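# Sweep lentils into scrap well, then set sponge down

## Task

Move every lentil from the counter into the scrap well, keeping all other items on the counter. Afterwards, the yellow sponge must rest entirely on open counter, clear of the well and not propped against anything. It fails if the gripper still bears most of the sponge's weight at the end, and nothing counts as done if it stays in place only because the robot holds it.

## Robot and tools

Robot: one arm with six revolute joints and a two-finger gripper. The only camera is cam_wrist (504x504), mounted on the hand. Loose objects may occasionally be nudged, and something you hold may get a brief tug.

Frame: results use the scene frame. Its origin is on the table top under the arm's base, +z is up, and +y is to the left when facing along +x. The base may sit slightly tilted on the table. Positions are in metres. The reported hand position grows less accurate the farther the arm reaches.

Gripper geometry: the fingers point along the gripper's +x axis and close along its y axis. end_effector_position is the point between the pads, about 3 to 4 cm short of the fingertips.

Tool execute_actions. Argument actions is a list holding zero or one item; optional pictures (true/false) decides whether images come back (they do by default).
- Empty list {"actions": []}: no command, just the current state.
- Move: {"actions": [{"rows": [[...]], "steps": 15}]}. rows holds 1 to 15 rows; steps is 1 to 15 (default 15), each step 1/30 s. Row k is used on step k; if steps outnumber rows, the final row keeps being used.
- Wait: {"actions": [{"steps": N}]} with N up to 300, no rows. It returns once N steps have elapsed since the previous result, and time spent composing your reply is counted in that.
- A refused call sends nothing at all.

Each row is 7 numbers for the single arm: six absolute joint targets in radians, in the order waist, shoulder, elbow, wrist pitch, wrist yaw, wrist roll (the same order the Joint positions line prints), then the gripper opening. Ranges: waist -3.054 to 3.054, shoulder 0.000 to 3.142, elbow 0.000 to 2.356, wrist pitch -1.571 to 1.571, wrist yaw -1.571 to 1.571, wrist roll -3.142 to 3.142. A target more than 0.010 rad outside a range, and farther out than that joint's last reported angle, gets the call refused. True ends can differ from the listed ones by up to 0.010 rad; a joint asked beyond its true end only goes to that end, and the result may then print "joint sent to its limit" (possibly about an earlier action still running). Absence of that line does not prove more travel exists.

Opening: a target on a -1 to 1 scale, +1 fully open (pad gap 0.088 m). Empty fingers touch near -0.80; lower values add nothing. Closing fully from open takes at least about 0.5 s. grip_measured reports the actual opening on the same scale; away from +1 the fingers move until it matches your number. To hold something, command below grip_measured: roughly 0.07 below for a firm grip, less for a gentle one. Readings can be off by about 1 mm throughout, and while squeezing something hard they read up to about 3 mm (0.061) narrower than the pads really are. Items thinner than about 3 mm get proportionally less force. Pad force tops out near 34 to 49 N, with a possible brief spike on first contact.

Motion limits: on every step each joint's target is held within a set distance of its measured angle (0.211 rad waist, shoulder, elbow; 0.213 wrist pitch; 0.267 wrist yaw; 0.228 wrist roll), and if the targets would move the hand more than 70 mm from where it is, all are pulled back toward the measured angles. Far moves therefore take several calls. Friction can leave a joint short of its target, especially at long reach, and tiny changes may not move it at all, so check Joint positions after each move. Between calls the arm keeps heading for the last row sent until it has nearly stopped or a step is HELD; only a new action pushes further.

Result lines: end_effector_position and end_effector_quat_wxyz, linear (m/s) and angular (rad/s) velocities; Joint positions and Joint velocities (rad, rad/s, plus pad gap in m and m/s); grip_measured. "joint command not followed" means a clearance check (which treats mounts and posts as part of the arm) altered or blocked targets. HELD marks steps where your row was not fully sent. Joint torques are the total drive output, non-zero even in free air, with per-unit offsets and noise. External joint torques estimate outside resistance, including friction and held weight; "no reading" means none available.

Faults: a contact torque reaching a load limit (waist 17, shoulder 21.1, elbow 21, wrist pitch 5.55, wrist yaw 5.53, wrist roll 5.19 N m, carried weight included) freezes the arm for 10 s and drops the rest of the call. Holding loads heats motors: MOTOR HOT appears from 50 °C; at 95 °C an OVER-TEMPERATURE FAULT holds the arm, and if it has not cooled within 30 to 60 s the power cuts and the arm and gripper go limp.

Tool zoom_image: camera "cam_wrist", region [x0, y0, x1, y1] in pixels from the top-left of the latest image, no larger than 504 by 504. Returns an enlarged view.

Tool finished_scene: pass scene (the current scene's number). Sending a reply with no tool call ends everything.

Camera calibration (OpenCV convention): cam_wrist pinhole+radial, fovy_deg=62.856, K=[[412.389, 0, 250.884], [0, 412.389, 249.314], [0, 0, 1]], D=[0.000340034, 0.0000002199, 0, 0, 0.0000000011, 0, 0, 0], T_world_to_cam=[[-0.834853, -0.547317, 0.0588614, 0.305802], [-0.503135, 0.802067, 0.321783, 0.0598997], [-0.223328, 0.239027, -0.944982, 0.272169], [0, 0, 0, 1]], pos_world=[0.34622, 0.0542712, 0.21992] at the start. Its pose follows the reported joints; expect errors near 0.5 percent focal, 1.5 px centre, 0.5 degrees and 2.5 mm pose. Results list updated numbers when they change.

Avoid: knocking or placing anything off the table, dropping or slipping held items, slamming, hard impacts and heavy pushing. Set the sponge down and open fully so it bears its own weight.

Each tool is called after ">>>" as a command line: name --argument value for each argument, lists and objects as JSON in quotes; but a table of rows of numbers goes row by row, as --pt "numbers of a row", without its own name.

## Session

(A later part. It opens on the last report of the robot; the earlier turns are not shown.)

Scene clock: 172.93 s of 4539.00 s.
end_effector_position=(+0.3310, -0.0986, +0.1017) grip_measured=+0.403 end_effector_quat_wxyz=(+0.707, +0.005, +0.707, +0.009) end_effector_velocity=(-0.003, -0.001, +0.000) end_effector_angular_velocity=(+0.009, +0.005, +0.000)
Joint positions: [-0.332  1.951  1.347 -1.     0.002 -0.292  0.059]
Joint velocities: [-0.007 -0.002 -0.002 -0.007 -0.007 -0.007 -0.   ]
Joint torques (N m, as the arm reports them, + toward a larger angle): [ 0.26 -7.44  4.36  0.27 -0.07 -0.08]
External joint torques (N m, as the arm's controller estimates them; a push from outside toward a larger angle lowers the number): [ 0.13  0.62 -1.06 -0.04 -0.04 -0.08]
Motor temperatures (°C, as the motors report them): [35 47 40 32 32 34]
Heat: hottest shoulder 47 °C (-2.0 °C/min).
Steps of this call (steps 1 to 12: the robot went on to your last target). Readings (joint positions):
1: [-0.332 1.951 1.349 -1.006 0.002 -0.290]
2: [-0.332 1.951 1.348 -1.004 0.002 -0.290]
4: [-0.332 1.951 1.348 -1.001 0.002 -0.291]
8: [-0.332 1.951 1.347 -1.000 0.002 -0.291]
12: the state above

Release, rise, survey.

>>> execute_actions --actions '[{"rows":[[-0.331,1.957,1.34,-0.998,0,-0.294,0.5],[-0.331,1.957,1.34,-0.998,0,-0.294,0.6],[-0.331,1.957,1.34,-0.998,0,-0.294,0.75],[-0.331,1.957,1.34,-0.998,0,-0.294,1],[-0.331,1.957,1.34,-0.998,0,-0.294,1],[-0.331,1.95,1.355,-1.01,0,-0.294,1],[-0.331,1.94,1.375,-1.035,0,-0.294,1],[-0.331,1.935,1.4,-1.065,0,-0.294,1],[-0.331,1.93,1.425,-1.095,0,-0.294,1],[-0.331,1.926,1.45,-1.125,0,-0.294,1],[-0.331,1.922,1.475,-1.155,0,-0.294,1],[-0.331,1.918,1.5,-1.185,0,-0.294,1],[-0.331,1.914,1.525,-1.215,0,-0.294,1],[-0.331,1.91,1.55,-1.245,0,-0.294,1],[-0.331,1.905,1.575,-1.275,0,-0.294,1]],"steps":15}]' --pictures false

>>> execute_actions --actions '[{"rows":[[-0.32,1.88,1.6,-1.3,0,-0.27,1],[-0.3,1.85,1.62,-1.32,0,-0.24,1],[-0.27,1.82,1.64,-1.34,0,-0.21,1],[-0.24,1.79,1.66,-1.36,0,-0.18,1],[-0.2,1.76,1.69,-1.38,0,-0.15,1],[-0.16,1.73,1.71,-1.4,0,-0.12,1],[-0.12,1.7,1.73,-1.41,0,-0.09,1],[-0.08,1.67,1.75,-1.42,0,-0.06,1],[-0.04,1.64,1.78,-1.44,0,-0.03,1],[0,1.6,1.8,-1.45,0,0,1]],"steps":15}]'

Scene clock: 181.27 s of 4539.00 s.
end_effector_position=(+0.3317, -0.0998, +0.1486) grip_measured=+0.981 end_effector_quat_wxyz=(+0.699, +0.007, +0.715, +0.011) end_effector_velocity=(+0.014, -0.012, +0.251) end_effector_angular_velocity=(-0.041, -0.113, +0.003)
Joint positions: [-0.332  1.929  1.509 -1.205  0.002 -0.292  0.087]
Joint velocities: [-0.002 -0.183  0.764 -0.828  0.007 -0.007  0.003]
Joint torques (N m, as the arm reports them, + toward a larger angle): [ 0.25 -9.33  5.95 -0.06 -0.07 -0.09]
External joint torques (N m, as the arm's controller estimates them; a push from outside toward a larger angle lowers the number): [ 0.12 -1.17  0.39 -0.31 -0.04 -0.09]
Motor temperatures (°C, as the motors report them): [35 47 40 32 32 34]
Heat: hottest shoulder 47 °C (-3.0 °C/min).
Steps of this call (steps 1 to 15: the robot went on to your last target; steps 16 to 90: nothing new was sent; then 4.83 s passed at rest; steps 91 to 105: all 15 steps of this action). Readings (joint positions):
91: [-0.332 1.951 1.347 -1.000 0.002 -0.292]
92: [-0.332 1.951 1.347 -1.000 0.002 -0.292]
94: [-0.332 1.951 1.347 -1.000 0.002 -0.292]
98: [-0.332 1.951 1.359 -1.026 0.002 -0.292]
105: the state above

Scene clock: 181.77 s of 4539.00 s.
end_effector_position=(+0.3169, +0.0112, +0.3311) grip_measured=+0.987 end_effector_quat_wxyz=(+0.823, -0.014, +0.567, +0.026) end_effector_velocity=(-0.057, +0.011, +0.126) end_effector_angular_velocity=(+0.081, -0.344, -0.117)
Joint positions: [-0.002  1.595  1.798 -1.441 -0.002 -0.015  0.087]
Joint velocities: [ 0.042 -0.291  0.154 -0.095 -0.007  0.168 -0.   ]
Joint torques (N m, as the arm reports them, + toward a larger angle): [-0.41 -3.17  4.37  0.65  0.09  0.2 ]
External joint torques (N m, as the arm's controller estimates them; a push from outside toward a larger angle lowers the number): [ 0.03 -0.15  0.11 -0.25 -0.02  0.17]
Motor temperatures (°C, as the motors report them): [35 47 40 32 32 34]
Heat: hottest shoulder 47 °C (-3.0 °C/min).
Steps of this call (steps 1 to 15: all 15 steps of this action). Readings (joint positions):
1: [-0.331 1.919 1.534 -1.232 0.002 -0.289]
2: [-0.328 1.906 1.557 -1.258 0.002 -0.276]
4: [-0.306 1.868 1.597 -1.305 0.002 -0.234]
8: [-0.183 1.760 1.687 -1.375 0.002 -0.133]
15: the state above
camera_calibration (this result's frames):
cam_wrist: T_world_to_cam=[[0.00461229, -0.999621, 0.0271576, 0.00162856], [-0.999676, -0.00528849, -0.02488, 0.356136], [0.0250142, -0.0270341, -0.999321, 0.400045], [0, 0, 0, 1]] pos_world=[0.346007, 0.0143262, 0.40859]

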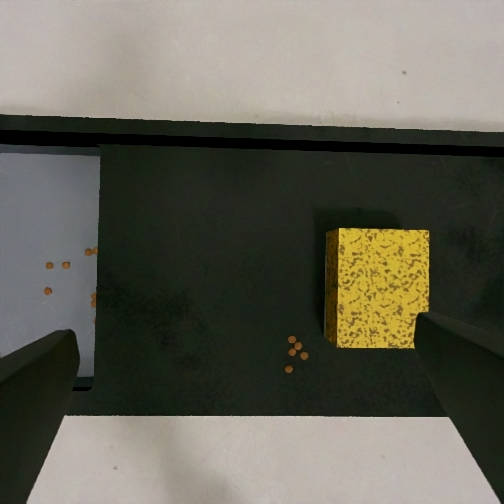

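>>> execute_actions --actions '[{"rows":[[-0.03,1.63,1.78,-1.435,0,-0.03,1],[-0.07,1.66,1.76,-1.42,0,-0.06,1],[-0.11,1.69,1.74,-1.405,0,-0.09,1],[-0.15,1.72,1.72,-1.39,0,-0.12,1],[-0.19,1.75,1.7,-1.375,0,-0.15,1],[-0.23,1.78,1.68,-1.36,0,-0.18,1],[-0.27,1.81,1.66,-1.345,0,-0.21,1],[-0.3,1.84,1.64,-1.33,0,-0.24,1],[-0.32,1.87,1.62,-1.315,0,-0.27,1],[-0.333,1.895,1.6,-1.295,0,-0.294,1],[-0.333,1.915,1.58,-1.27,0,-0.294,1]],"steps":15}]'

>>> execute_actions --actions '[{"rows":[[-0.333,1.918,1.56,-1.247,0,-0.294,1],[-0.333,1.921,1.54,-1.224,0,-0.294,1],[-0.333,1.924,1.52,-1.201,0,-0.294,1],[-0.333,1.927,1.5,-1.178,0,-0.294,1],[-0.333,1.93,1.48,-1.155,0,-0.294,1],[-0.333,1.933,1.46,-1.132,0,-0.294,1],[-0.333,1.936,1.44,-1.11,0,-0.294,1],[-0.333,1.94,1.42,-1.087,0,-0.294,1],[-0.333,1.944,1.4,-1.065,0,-0.294,1],[-0.333,1.948,1.38,-1.042,0,-0.294,1],[-0.333,1.952,1.36,-1.02,0,-0.294,1],[-0.333,1.955,1.345,-1.0,0,-0.294,1]],"steps":15}]' --pictures false

>>> execute_actions --actions '[{"rows":[[-0.333,1.955,1.345,-1.0,0,-0.294,1],[-0.333,1.955,1.345,-1.0,0,-0.294,1],[-0.333,1.955,1.345,-1.0,0,-0.294,0.9],[-0.333,1.955,1.345,-1.0,0,-0.294,0.8],[-0.333,1.955,1.345,-1.0,0,-0.294,0.7],[-0.333,1.955,1.345,-1.0,0,-0.294,0.62],[-0.333,1.955,1.345,-1.0,0,-0.294,0.55],[-0.333,1.955,1.345,-1.0,0,-0.294,0.48],[-0.333,1.955,1.345,-1.0,0,-0.294,0.4]],"steps":15}]'

Scene clock: 192.87 s of 4539.00 s.
end_effector_position=(+0.3327, -0.1018, +0.1720) grip_measured=+0.987 end_effector_quat_wxyz=(+0.703, +0.012, +0.711, +0.005) end_effector_velocity=(-0.017, -0.003, -0.100) end_effector_angular_velocity=(+0.077, +0.221, +0.127)
Joint positions: [-0.336  1.916  1.585 -1.284  0.    -0.28   0.087]
Joint velocities: [-0.032  0.168 -0.178  0.11  -0.007 -0.154 -0.   ]
Joint torques (N m, as the arm reports them, + toward a larger angle): [ 0.91 -9.95  5.93  0.39 -0.02 -0.14]
External joint torques (N m, as the arm's controller estimates them; a push from outside toward a larger angle lowers the number): [-0.01  0.74 -1.36 -0.02  0.11 -0.12]
Motor temperatures (°C, as the motors report them): [35 46 41 33 32 34]
Heat: hottest shoulder 46 °C (-3.0 °C/min).
Steps of this call (steps 1 to 30: the robot went on to your last target; steps 31 to 90: nothing new was sent; then 7.60 s passed at rest; steps 91 to 105: all 15 steps of this action). Readings (joint positions):
91: [-0.004 1.601 1.801 -1.448 -0.002 -0.007]
92: [-0.014 1.608 1.796 -1.441 -0.002 -0.022]
94: [-0.060 1.636 1.777 -1.417 -0.002 -0.065]
98: [-0.199 1.750 1.706 -1.366 -0.002 -0.164]
105: the state above
camera_calibration (this result's frames):
cam_wrist: T_world_to_cam=[[-0.0471348, -0.998508, 0.0275786, -0.0898224], [-0.937321, 0.0537559, 0.344296, 0.289128], [-0.345265, -0.00962169, -0.938456, 0.352009], [0, 0, 0, 1]] pos_world=[0.388308, -0.101844, 0.233277]

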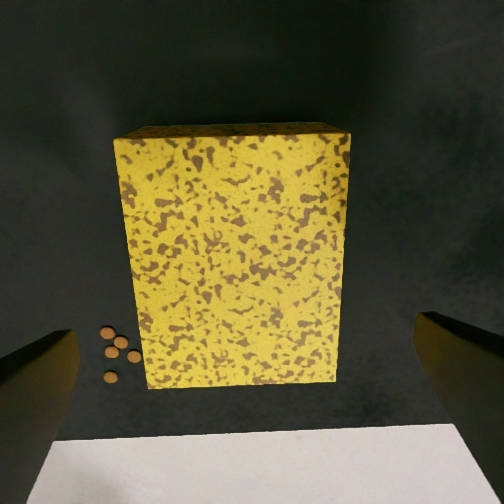

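Scene clock: 193.37 s of 4539.00 s.
end_effector_position=(+0.3308, -0.0994, +0.1059) grip_measured=+0.987 end_effector_quat_wxyz=(+0.706, +0.007, +0.708, +0.009) end_effector_velocity=(-0.027, +0.012, -0.074) end_effector_angular_velocity=(+0.040, +0.107, +0.041)
Joint positions: [-0.334  1.948  1.362 -1.02   0.    -0.292  0.087]
Joint velocities: [ 0.002  0.076 -0.208  0.168 -0.007 -0.037 -0.   ]
Joint torques (N m, as the arm reports them, + toward a larger angle): [ 0.31 -8.09  4.84  0.39  0.   -0.03]
External joint torques (N m, as the arm's controller estimates them; a push from outside toward a larger angle lowers the number): [ 0.12  0.91 -1.23 -0.03  0.04 -0.03]
Motor temperatures (°C, as the motors report them): [35 46 41 33 32 34]
Heat: hottest shoulder 46 °C (-3.0 °C/min).
Steps of this call (steps 1 to 15: all 15 steps of this action). Readings (joint positions):
1: [-0.336 1.918 1.578 -1.274 0.000 -0.284]
2: [-0.335 1.918 1.570 -1.259 0.000 -0.286]
4: [-0.334 1.917 1.550 -1.222 0.000 -0.289]
8: [-0.334 1.922 1.475 -1.140 0.000 -0.291]
15: the state above

Scene clock: 193.87 s of 4539.00 s.
end_effector_position=(+0.3319, -0.0997, +0.1031) grip_measured=+0.422 end_effector_quat_wxyz=(+0.708, +0.006, +0.706, +0.008) end_effector_velocity=(-0.002, +0.001, +0.000) end_effector_angular_velocity=(+0.009, +0.005, +0.005)
Joint positions: [-0.334  1.95   1.353 -1.002  0.    -0.292  0.06 ]
Joint velocities: [-0.002 -0.002 -0.002 -0.007 -0.007 -0.007 -0.012]
Joint torques (N m, as the arm reports them, + toward a larger angle): [ 0.24 -7.66  4.54  0.32 -0.01 -0.08]
External joint torques (N m, as the arm's controller estimates them; a push from outside toward a larger angle lowers the number): [ 0.01  0.41 -0.9  -0.01  0.04 -0.08]
Motor temperatures (°C, as the motors report them): [35 46 41 33 32 34]
Heat: hottest shoulder 46 °C (-3.0 °C/min).
Steps of this call (steps 1 to 15: all 15 steps of this action). Readings (joint positions):
1: [-0.334 1.950 1.357 -1.015 0.000 -0.292]
2: [-0.334 1.950 1.354 -1.011 0.000 -0.292]
4: [-0.334 1.950 1.353 -1.006 0.000 -0.292]
8: [-0.334 1.950 1.353 -1.003 0.000 -0.292]
15: the state above
camera_calibration (this result's frames):
cam_wrist: T_world_to_cam=[[-0.0356962, -0.998873, 0.0312924, -0.0900678], [-0.942921, 0.0440377, 0.330092, 0.314363], [-0.331098, -0.0177232, -0.94343, 0.282161], [0, 0, 0, 1]] pos_world=[0.386628, -0.0988093, 0.165249]

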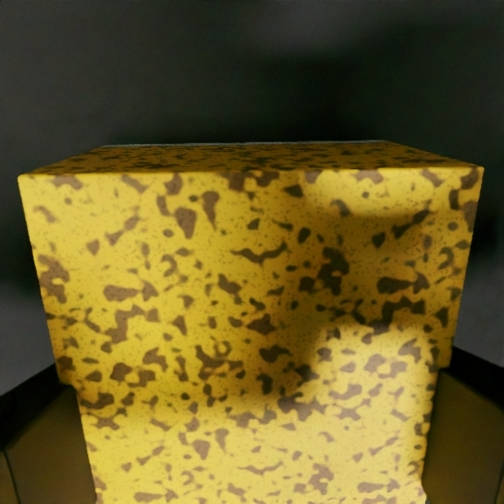

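>>> execute_actions --actions '[{"rows":[[-0.335,1.945,1.335,-0.995,0,-0.298,0.4],[-0.339,1.93,1.316,-0.99,0,-0.302,0.4],[-0.343,1.914,1.295,-0.984,0,-0.306,0.4],[-0.347,1.898,1.274,-0.979,0,-0.31,0.4],[-0.351,1.882,1.253,-0.973,0,-0.314,0.4],[-0.355,1.866,1.232,-0.968,0,-0.318,0.4],[-0.359,1.85,1.212,-0.963,0,-0.322,0.4],[-0.363,1.834,1.191,-0.958,0,-0.326,0.4],[-0.368,1.818,1.171,-0.953,0,-0.331,0.4],[-0.372,1.802,1.151,-0.948,0,-0.335,0.4],[-0.376,1.786,1.131,-0.944,0,-0.339,0.4],[-0.38,1.769,1.11,-0.94,0,-0.343,0.4]],"steps":15}]' --pictures false

>>> execute_actions --actions '[{"rows":[[-0.372,1.766,1.106,-0.94,0,-0.335,0.4],[-0.361,1.762,1.101,-0.939,0,-0.324,0.4],[-0.348,1.758,1.095,-0.938,0,-0.311,0.4],[-0.333,1.753,1.089,-0.937,0,-0.296,0.4],[-0.317,1.748,1.083,-0.936,0,-0.28,0.4],[-0.3,1.743,1.077,-0.935,0,-0.263,0.4],[-0.283,1.738,1.071,-0.934,0,-0.246,0.4],[-0.266,1.734,1.066,-0.933,0,-0.229,0.4],[-0.248,1.73,1.061,-0.932,0,-0.211,0.4],[-0.231,1.727,1.057,-0.931,0,-0.194,0.4],[-0.214,1.723,1.052,-0.93,0,-0.177,0.4],[-0.196,1.72,1.048,-0.93,0,-0.159,0.4],[-0.179,1.717,1.045,-0.929,0,-0.142,0.4],[-0.161,1.714,1.042,-0.929,0,-0.124,0.4],[-0.144,1.712,1.039,-0.928,0,-0.107,0.4]],"steps":15}]' --pictures false

>>> execute_actions --actions '[{"rows":[[-0.123,1.712,1.036,-0.928,0,-0.086,0.4],[-0.102,1.713,1.034,-0.928,0,-0.065,0.4],[-0.08,1.714,1.032,-0.928,0,-0.043,0.4],[-0.058,1.716,1.031,-0.928,0,-0.021,0.4],[-0.037,1.719,1.031,-0.928,0,0,0.4],[-0.016,1.722,1.033,-0.928,0,0.021,0.4],[0.005,1.725,1.038,-0.928,0,0.042,0.4],[0.027,1.727,1.044,-0.927,0,0.064,0.4],[0.048,1.73,1.05,-0.927,0,0.085,0.4],[0.07,1.732,1.054,-0.927,0,0.107,0.4],[0.091,1.735,1.057,-0.927,0,0.128,0.4],[0.112,1.738,1.06,-0.927,0,0.149,0.4],[0.133,1.742,1.064,-0.927,0,0.17,0.4],[0.154,1.746,1.068,-0.928,0,0.191,0.4],[0.174,1.75,1.072,-0.928,0,0.211,0.4]],"steps":15}]' --pictures false

>>> execute_actions --actions '[{"rows":[[0.194,1.755,1.078,-0.928,0,0.231,0.4],[0.214,1.76,1.084,-0.929,0,0.251,0.4],[0.234,1.766,1.09,-0.93,0,0.271,0.4],[0.254,1.772,1.097,-0.93,0,0.291,0.4],[0.274,1.778,1.104,-0.931,0,0.311,0.4],[0.293,1.785,1.112,-0.932,0,0.33,0.4],[0.312,1.792,1.12,-0.933,0,0.349,0.4],[0.331,1.799,1.129,-0.934,0,0.368,0.4],[0.35,1.807,1.138,-0.936,0,0.387,0.4],[0.368,1.815,1.147,-0.937,0,0.405,0.4],[0.385,1.823,1.157,-0.938,0,0.422,0.4],[0.4,1.831,1.166,-0.94,0,0.437,0.4],[0.412,1.837,1.174,-0.941,0,0.449,0.4]],"steps":15}]'

Scene clock: 211.20 s of 4539.00 s.
end_effector_position=(+0.2826, -0.0980, +0.1010) grip_measured=+0.403 end_effector_quat_wxyz=(+0.707, +0.005, +0.707, +0.010) end_effector_velocity=(-0.033, -0.003, -0.003) end_effector_angular_velocity=(-0.022, -0.047, +0.009)
Joint positions: [-0.376  1.786  1.131 -0.948  0.    -0.337  0.059]
Joint velocities: [-0.042 -0.144 -0.188  0.095  0.007 -0.051 -0.   ]
Joint torques (N m, as the arm reports them, + toward a larger angle): [-0.13 -7.64  4.54  0.4  -0.02 -0.08]
External joint torques (N m, as the arm's controller estimates them; a push from outside toward a larger angle lowers the number): [-0.38 -0.99 -1.   -0.07  0.03 -0.08]
Motor temperatures (°C, as the motors report them): [35 47 40 33 32 34]
Heat: hottest shoulder 47 °C (-1.0 °C/min).
Steps of this call (steps 1 to 15: the robot went on to your last target; steps 16 to 90: nothing new was sent; then 13.83 s passed at rest; steps 91 to 105: all 15 steps of this action). Readings (joint positions):
91: [-0.334 1.950 1.351 -1.000 0.000 -0.293]
92: [-0.334 1.948 1.345 -0.996 0.000 -0.295]
94: [-0.336 1.934 1.321 -0.987 0.000 -0.300]
98: [-0.349 1.878 1.246 -0.970 0.000 -0.315]
105: the state above

Scene clock: 211.70 s of 4539.00 s.
end_effector_position=(+0.2790, -0.0405, +0.1007) grip_measured=+0.403 end_effector_quat_wxyz=(+0.707, +0.003, +0.707, +0.009) end_effector_velocity=(-0.004, +0.151, -0.000) end_effector_angular_velocity=(+0.006, +0.001, +0.010)
Joint positions: [-0.187  1.727  1.055 -0.931  0.    -0.149  0.059]
Joint velocities: [ 0.515 -0.085 -0.11   0.022 -0.022  0.505 -0.   ]
Joint torques (N m, as the arm reports them, + toward a larger angle): [ 0.33 -7.36  3.9   0.31  0.    0.1 ]
External joint torques (N m, as the arm's controller estimates them; a push from outside toward a larger angle lowers the number): [ 0.19 -1.12 -1.38 -0.02  0.03  0.1 ]
Motor temperatures (°C, as the motors report them): [35 47 40 33 32 34]
Heat: hottest shoulder 47 °C (-1.0 °C/min).
Steps of this call (steps 1 to 15: all 15 steps of this action). Readings (joint positions):
1: [-0.376 1.782 1.126 -0.944 0.000 -0.338]
2: [-0.375 1.779 1.121 -0.942 0.000 -0.336]
4: [-0.364 1.771 1.111 -0.941 0.000 -0.320]
8: [-0.309 1.753 1.088 -0.937 0.000 -0.267]
15: the state above

Scene clock: 212.20 s of 4539.00 s.
end_effector_position=(+0.2783, +0.0467, +0.1003) grip_measured=+0.403 end_effector_quat_wxyz=(+0.706, -0.000, +0.708, +0.005) end_effector_velocity=(-0.001, +0.180, +0.001) end_effector_angular_velocity=(-0.013, -0.010, +0.014)
Joint positions: [ 0.122  1.733  1.056 -0.929  0.     0.16   0.059]
Joint velocities: [ 0.623  0.1    0.115 -0.007 -0.007  0.608 -0.   ]
Joint torques (N m, as the arm reports them, + toward a larger angle): [ 0.38 -5.32  5.46  0.28  0.04  0.06]
External joint torques (N m, as the arm's controller estimates them; a push from outside toward a larger angle lowers the number): [ 0.32  0.96  0.23 -0.01  0.05  0.05]
Motor temperatures (°C, as the motors report them): [35 47 40 33 32 34]
Heat: hottest shoulder 47 °C (-1.0 °C/min).
Steps of this call (steps 1 to 15: all 15 steps of this action). Readings (joint positions):
1: [-0.170 1.724 1.052 -0.931 0.000 -0.131]
2: [-0.151 1.722 1.049 -0.931 0.000 -0.112]
4: [-0.112 1.722 1.045 -0.930 0.000 -0.071]
8: [-0.027 1.722 1.042 -0.930 0.000 0.012]
15: the state above

Scene clock: 212.70 s of 4539.00 s.
end_effector_position=(+0.2783, +0.1322, +0.0999) grip_measured=+0.403 end_effector_quat_wxyz=(+0.709, -0.005, +0.705, +0.005) end_effector_velocity=(-0.016, +0.082, -0.001) end_effector_angular_velocity=(-0.000, +0.035, +0.054)
Joint positions: [ 0.398  1.821  1.159 -0.936  0.     0.429  0.059]
Joint velocities: [ 0.252  0.1    0.12  -0.051 -0.022  0.198 -0.   ]
Joint torques (N m, as the arm reports them, + toward a larger angle): [-0.65 -6.07  5.33  0.    0.03  0.17]
External joint torques (N m, as the arm's controller estimates them; a push from outside toward a larger angle lowers the number): [ 0.06  1.08  0.13 -0.21 -0.07  0.14]
Motor temperatures (°C, as the motors report them): [35 47 40 33 32 34]
Heat: hottest shoulder 47 °C (-1.0 °C/min).
Steps of this call (steps 1 to 15: all 15 steps of this action). Readings (joint positions):
1: [0.142 1.737 1.061 -0.929 0.000 0.181]
2: [0.163 1.741 1.065 -0.929 0.000 0.201]
4: [0.203 1.751 1.076 -0.929 0.000 0.242]
8: [0.282 1.774 1.104 -0.930 0.000 0.321]
15: the state above
camera_calibration (this result's frames):
cam_wrist: T_world_to_cam=[[-0.0247924, -0.998383, 0.051159, 0.134615], [-0.944481, 0.0401639, 0.326103, 0.256016], [-0.32763, -0.0402338, -0.943949, 0.267543], [0, 0, 0, 1]] pos_world=[0.332795, 0.134879, 0.162172]

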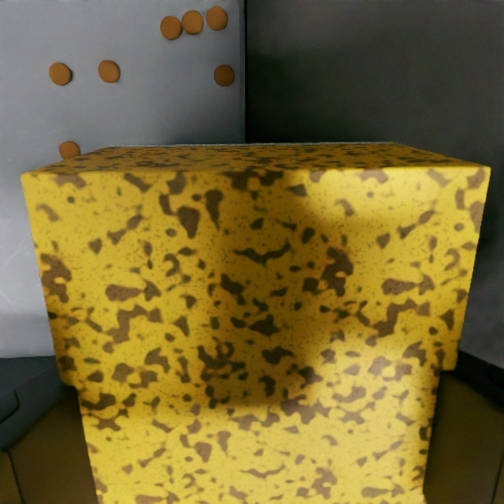

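Repeat place, release, survey.

>>> execute_actions --actions '[{"rows":[[0.412,1.832,1.19,-0.96,0,0.449,0.4],[0.412,1.828,1.21,-0.985,0,0.449,0.4],[0.412,1.826,1.23,-1.005,0,0.449,0.4],[0.405,1.826,1.255,-1.03,0,0.442,0.4],[0.38,1.83,1.28,-1.05,0,0.417,0.4],[0.34,1.838,1.3,-1.065,0,0.377,0.4],[0.29,1.847,1.32,-1.075,0,0.327,0.4],[0.24,1.857,1.34,-1.084,0,0.277,0.4],[0.19,1.867,1.357,-1.092,0,0.227,0.4],[0.14,1.877,1.374,-1.099,0,0.177,0.4],[0.09,1.887,1.39,-1.105,0,0.127,0.4],[0.04,1.896,1.405,-1.11,0,0.077,0.4],[-0.01,1.905,1.418,-1.114,0,0.027,0.4],[-0.06,1.913,1.43,-1.117,0,-0.023,0.4],[-0.11,1.92,1.44,-1.12,0,-0.073,0.4]],"steps":15}]' --pictures false

>>> execute_actions --actions '[{"rows":[[-0.16,1.926,1.445,-1.12,0,-0.123,0.4],[-0.21,1.93,1.445,-1.115,0,-0.173,0.4],[-0.255,1.933,1.44,-1.107,0,-0.218,0.4],[-0.29,1.936,1.43,-1.095,0,-0.253,0.4],[-0.315,1.939,1.418,-1.082,0,-0.278,0.4],[-0.331,1.942,1.405,-1.068,0,-0.294,0.4],[-0.331,1.945,1.392,-1.054,0,-0.294,0.4],[-0.331,1.948,1.379,-1.04,0,-0.294,0.4],[-0.331,1.951,1.367,-1.026,0,-0.294,0.4],[-0.331,1.953,1.356,-1.014,0,-0.294,0.4],[-0.331,1.955,1.348,-1.005,0,-0.294,0.4],[-0.331,1.956,1.343,-1,0,-0.294,0.4]],"steps":15}]' --pictures false

>>> execute_actions --actions '[{"rows":[[-0.331,1.956,1.343,-1,0,-0.294,0.4],[-0.331,1.956,1.343,-1,0,-0.294,0.4],[-0.331,1.956,1.343,-1,0,-0.294,0.4],[-0.331,1.956,1.343,-1,0,-0.294,0.5],[-0.331,1.956,1.343,-1,0,-0.294,0.6],[-0.331,1.956,1.343,-1,0,-0.294,0.75],[-0.331,1.956,1.343,-1,0,-0.294,1],[-0.331,1.956,1.343,-1,0,-0.294,1],[-0.331,1.95,1.355,-1.01,0,-0.294,1],[-0.331,1.94,1.38,-1.04,0,-0.294,1],[-0.331,1.935,1.41,-1.075,0,-0.294,1],[-0.331,1.928,1.44,-1.11,0,-0.294,1],[-0.331,1.922,1.475,-1.155,0,-0.294,1],[-0.331,1.916,1.51,-1.195,0,-0.294,1],[-0.331,1.91,1.545,-1.24,0,-0.294,1]],"steps":15}]' --pictures false

>>> execute_actions --actions '[{"rows":[[-0.331,1.9,1.575,-1.275,0,-0.294,1],[-0.325,1.88,1.6,-1.3,0,-0.27,1],[-0.3,1.85,1.62,-1.32,0,-0.24,1],[-0.27,1.82,1.64,-1.34,0,-0.21,1],[-0.24,1.79,1.66,-1.36,0,-0.18,1],[-0.2,1.76,1.69,-1.38,0,-0.15,1],[-0.16,1.73,1.71,-1.4,0,-0.12,1],[-0.12,1.7,1.73,-1.41,0,-0.09,1],[-0.08,1.67,1.75,-1.42,0,-0.06,1],[-0.04,1.64,1.78,-1.44,0,-0.03,1],[0,1.6,1.8,-1.45,0,0,1],[0.04,1.6,1.8,-1.45,0,0,1],[0.08,1.6,1.8,-1.45,0,0,1]],"steps":15}]'

Scene clock: 232.63 s of 4539.00 s.
end_effector_position=(+0.3408, +0.0184, +0.1370) grip_measured=+0.403 end_effector_quat_wxyz=(+0.711, +0.000, +0.703, +0.009) end_effector_velocity=(+0.091, -0.516, -0.004) end_effector_angular_velocity=(+0.035, +0.050, -0.072)
Joint positions: [ 0.01   1.892  1.406 -1.105 -0.003  0.043  0.059]
Joint velocities: [-1.516  0.271  0.359 -0.139 -0.007 -1.443  0.   ]
Joint torques (N m, as the arm reports them, + toward a larger angle): [-0.19 -6.94  5.69 -0.06  0.12 -0.08]
External joint torques (N m, as the arm's controller estimates them; a push from outside toward a larger angle lowers the number): [-0.29  1.11  0.34 -0.23  0.14 -0.08]
Motor temperatures (°C, as the motors report them): [35 46 42 32 32 34]
Heat: hottest shoulder 46 °C (-1.0 °C/min).
Steps of this call (steps 1 to 30: the robot went on to your last target; steps 31 to 90: nothing new was sent; then 16.43 s passed at rest; steps 91 to 105: all 15 steps of this action). Readings (joint positions):
91: [0.409 1.827 1.170 -0.945 0.000 0.447]
92: [0.409 1.827 1.177 -0.957 0.000 0.447]
94: [0.409 1.827 1.201 -0.990 0.000 0.447]
98: [0.350 1.832 1.285 -1.051 -0.003 0.360]
105: the state above

Scene clock: 233.13 s of 4539.00 s.
end_effector_position=(+0.3306, -0.0986, +0.1037) grip_measured=+0.403 end_effector_quat_wxyz=(+0.706, +0.006, +0.708, +0.008) end_effector_velocity=(-0.012, +0.005, -0.035) end_effector_angular_velocity=(+0.022, +0.046, +0.035)
Joint positions: [-0.332  1.949  1.353 -1.01   0.002 -0.289  0.059]
Joint velocities: [-0.002  0.037 -0.095  0.081 -0.007 -0.037  0.   ]
Joint torques (N m, as the arm reports them, + toward a larger angle): [ 0.26 -7.63  4.62  0.35 -0.08 -0.06]
External joint torques (N m, as the arm's controller estimates them; a push from outside toward a larger angle lowers the number): [ 0.27  1.05 -1.23 -0.04 -0.06 -0.06]
Motor temperatures (°C, as the motors report them): [35 46 42 32 32 34]
Heat: hottest shoulder 46 °C (-1.0 °C/min).
Steps of this call (steps 1 to 15: all 15 steps of this action). Readings (joint positions):
1: [-0.041 1.901 1.417 -1.108 -0.003 -0.006]
2: [-0.091 1.907 1.424 -1.108 -0.003 -0.056]
4: [-0.188 1.917 1.430 -1.106 -0.002 -0.148]
8: [-0.320 1.929 1.413 -1.067 0.002 -0.256]
15: the state above

Scene clock: 233.63 s of 4539.00 s.
end_effector_position=(+0.3296, -0.0989, +0.1310) grip_measured=+0.970 end_effector_quat_wxyz=(+0.695, +0.008, +0.719, +0.013) end_effector_velocity=(+0.031, -0.017, +0.282) end_effector_angular_velocity=(-0.006, -0.047, -0.001)
Joint positions: [-0.332  1.944  1.458 -1.153  0.002 -0.292  0.087]
Joint velocities: [-0.007 -0.144  0.95  -1.048 -0.007 -0.007  0.01 ]
Joint torques (N m, as the arm reports them, + toward a larger angle): [  0.2  -10.71   6.53  -0.02  -0.08  -0.07]
External joint torques (N m, as the arm's controller estimates them; a push from outside toward a larger angle lowers the number): [ 0.06 -1.43  0.52 -0.26 -0.04 -0.07]
Motor temperatures (°C, as the motors report them): [35 46 42 32 32 34]
Heat: hottest shoulder 46 °C (-1.0 °C/min).
Steps of this call (steps 1 to 15: all 15 steps of this action). Readings (joint positions):
1: [-0.332 1.949 1.351 -1.008 0.002 -0.290]
2: [-0.332 1.949 1.351 -1.006 0.002 -0.290]
4: [-0.332 1.949 1.351 -1.003 0.002 -0.291]
8: [-0.332 1.949 1.351 -1.002 0.002 -0.292]
15: the state above

Scene clock: 234.13 s of 4539.00 s.
end_effector_position=(+0.3180, +0.0281, +0.3257) grip_measured=+0.987 end_effector_quat_wxyz=(+0.818, -0.031, +0.573, +0.049) end_effector_velocity=(-0.102, +0.231, +0.200) end_effector_angular_velocity=(+0.131, -0.544, +0.542)
Joint positions: [ 0.049  1.608  1.792 -1.437 -0.003 -0.021  0.087]
Joint velocities: [ 0.72  -0.437  0.252 -0.139 -0.037  0.198 -0.   ]
Joint torques (N m, as the arm reports them, + toward a larger angle): [-2.18 -3.36  4.28  0.5   0.16  0.16]
External joint torques (N m, as the arm's controller estimates them; a push from outside toward a larger angle lowers the number): [-0.36 -0.24  0.07 -0.34 -0.08  0.11]
Motor temperatures (°C, as the motors report them): [35 46 42 32 32 34]
Heat: hottest shoulder 46 °C (-1.0 °C/min).
Steps of this call (steps 1 to 15: all 15 steps of this action). Readings (joint positions):
1: [-0.332 1.937 1.490 -1.188 0.002 -0.292]
2: [-0.331 1.927 1.520 -1.221 0.002 -0.289]
4: [-0.321 1.891 1.573 -1.275 0.002 -0.256]
8: [-0.220 1.785 1.666 -1.360 0.002 -0.158]
15: the state above
camera_calibration (this result's frames):
cam_wrist: T_world_to_cam=[[0.0614719, -0.99764, 0.0305801, -0.000625545], [-0.998039, -0.061801, -0.00993365, 0.353429], [0.0118001, -0.0299095, -0.999483, 0.399404], [0, 0, 0, 1]] pos_world=[0.348062, 0.0331642, 0.402727]

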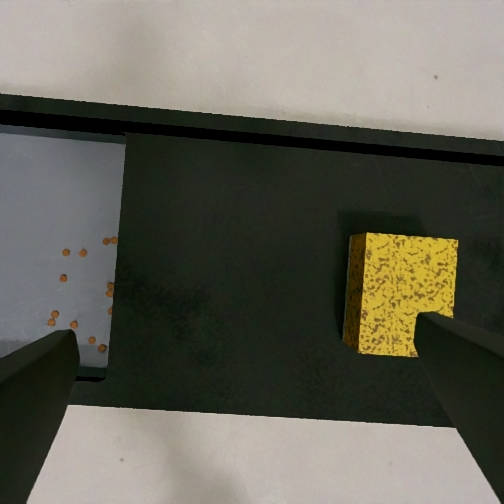

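>>> finished_scene --scene 1

The scene is finished: the task was done.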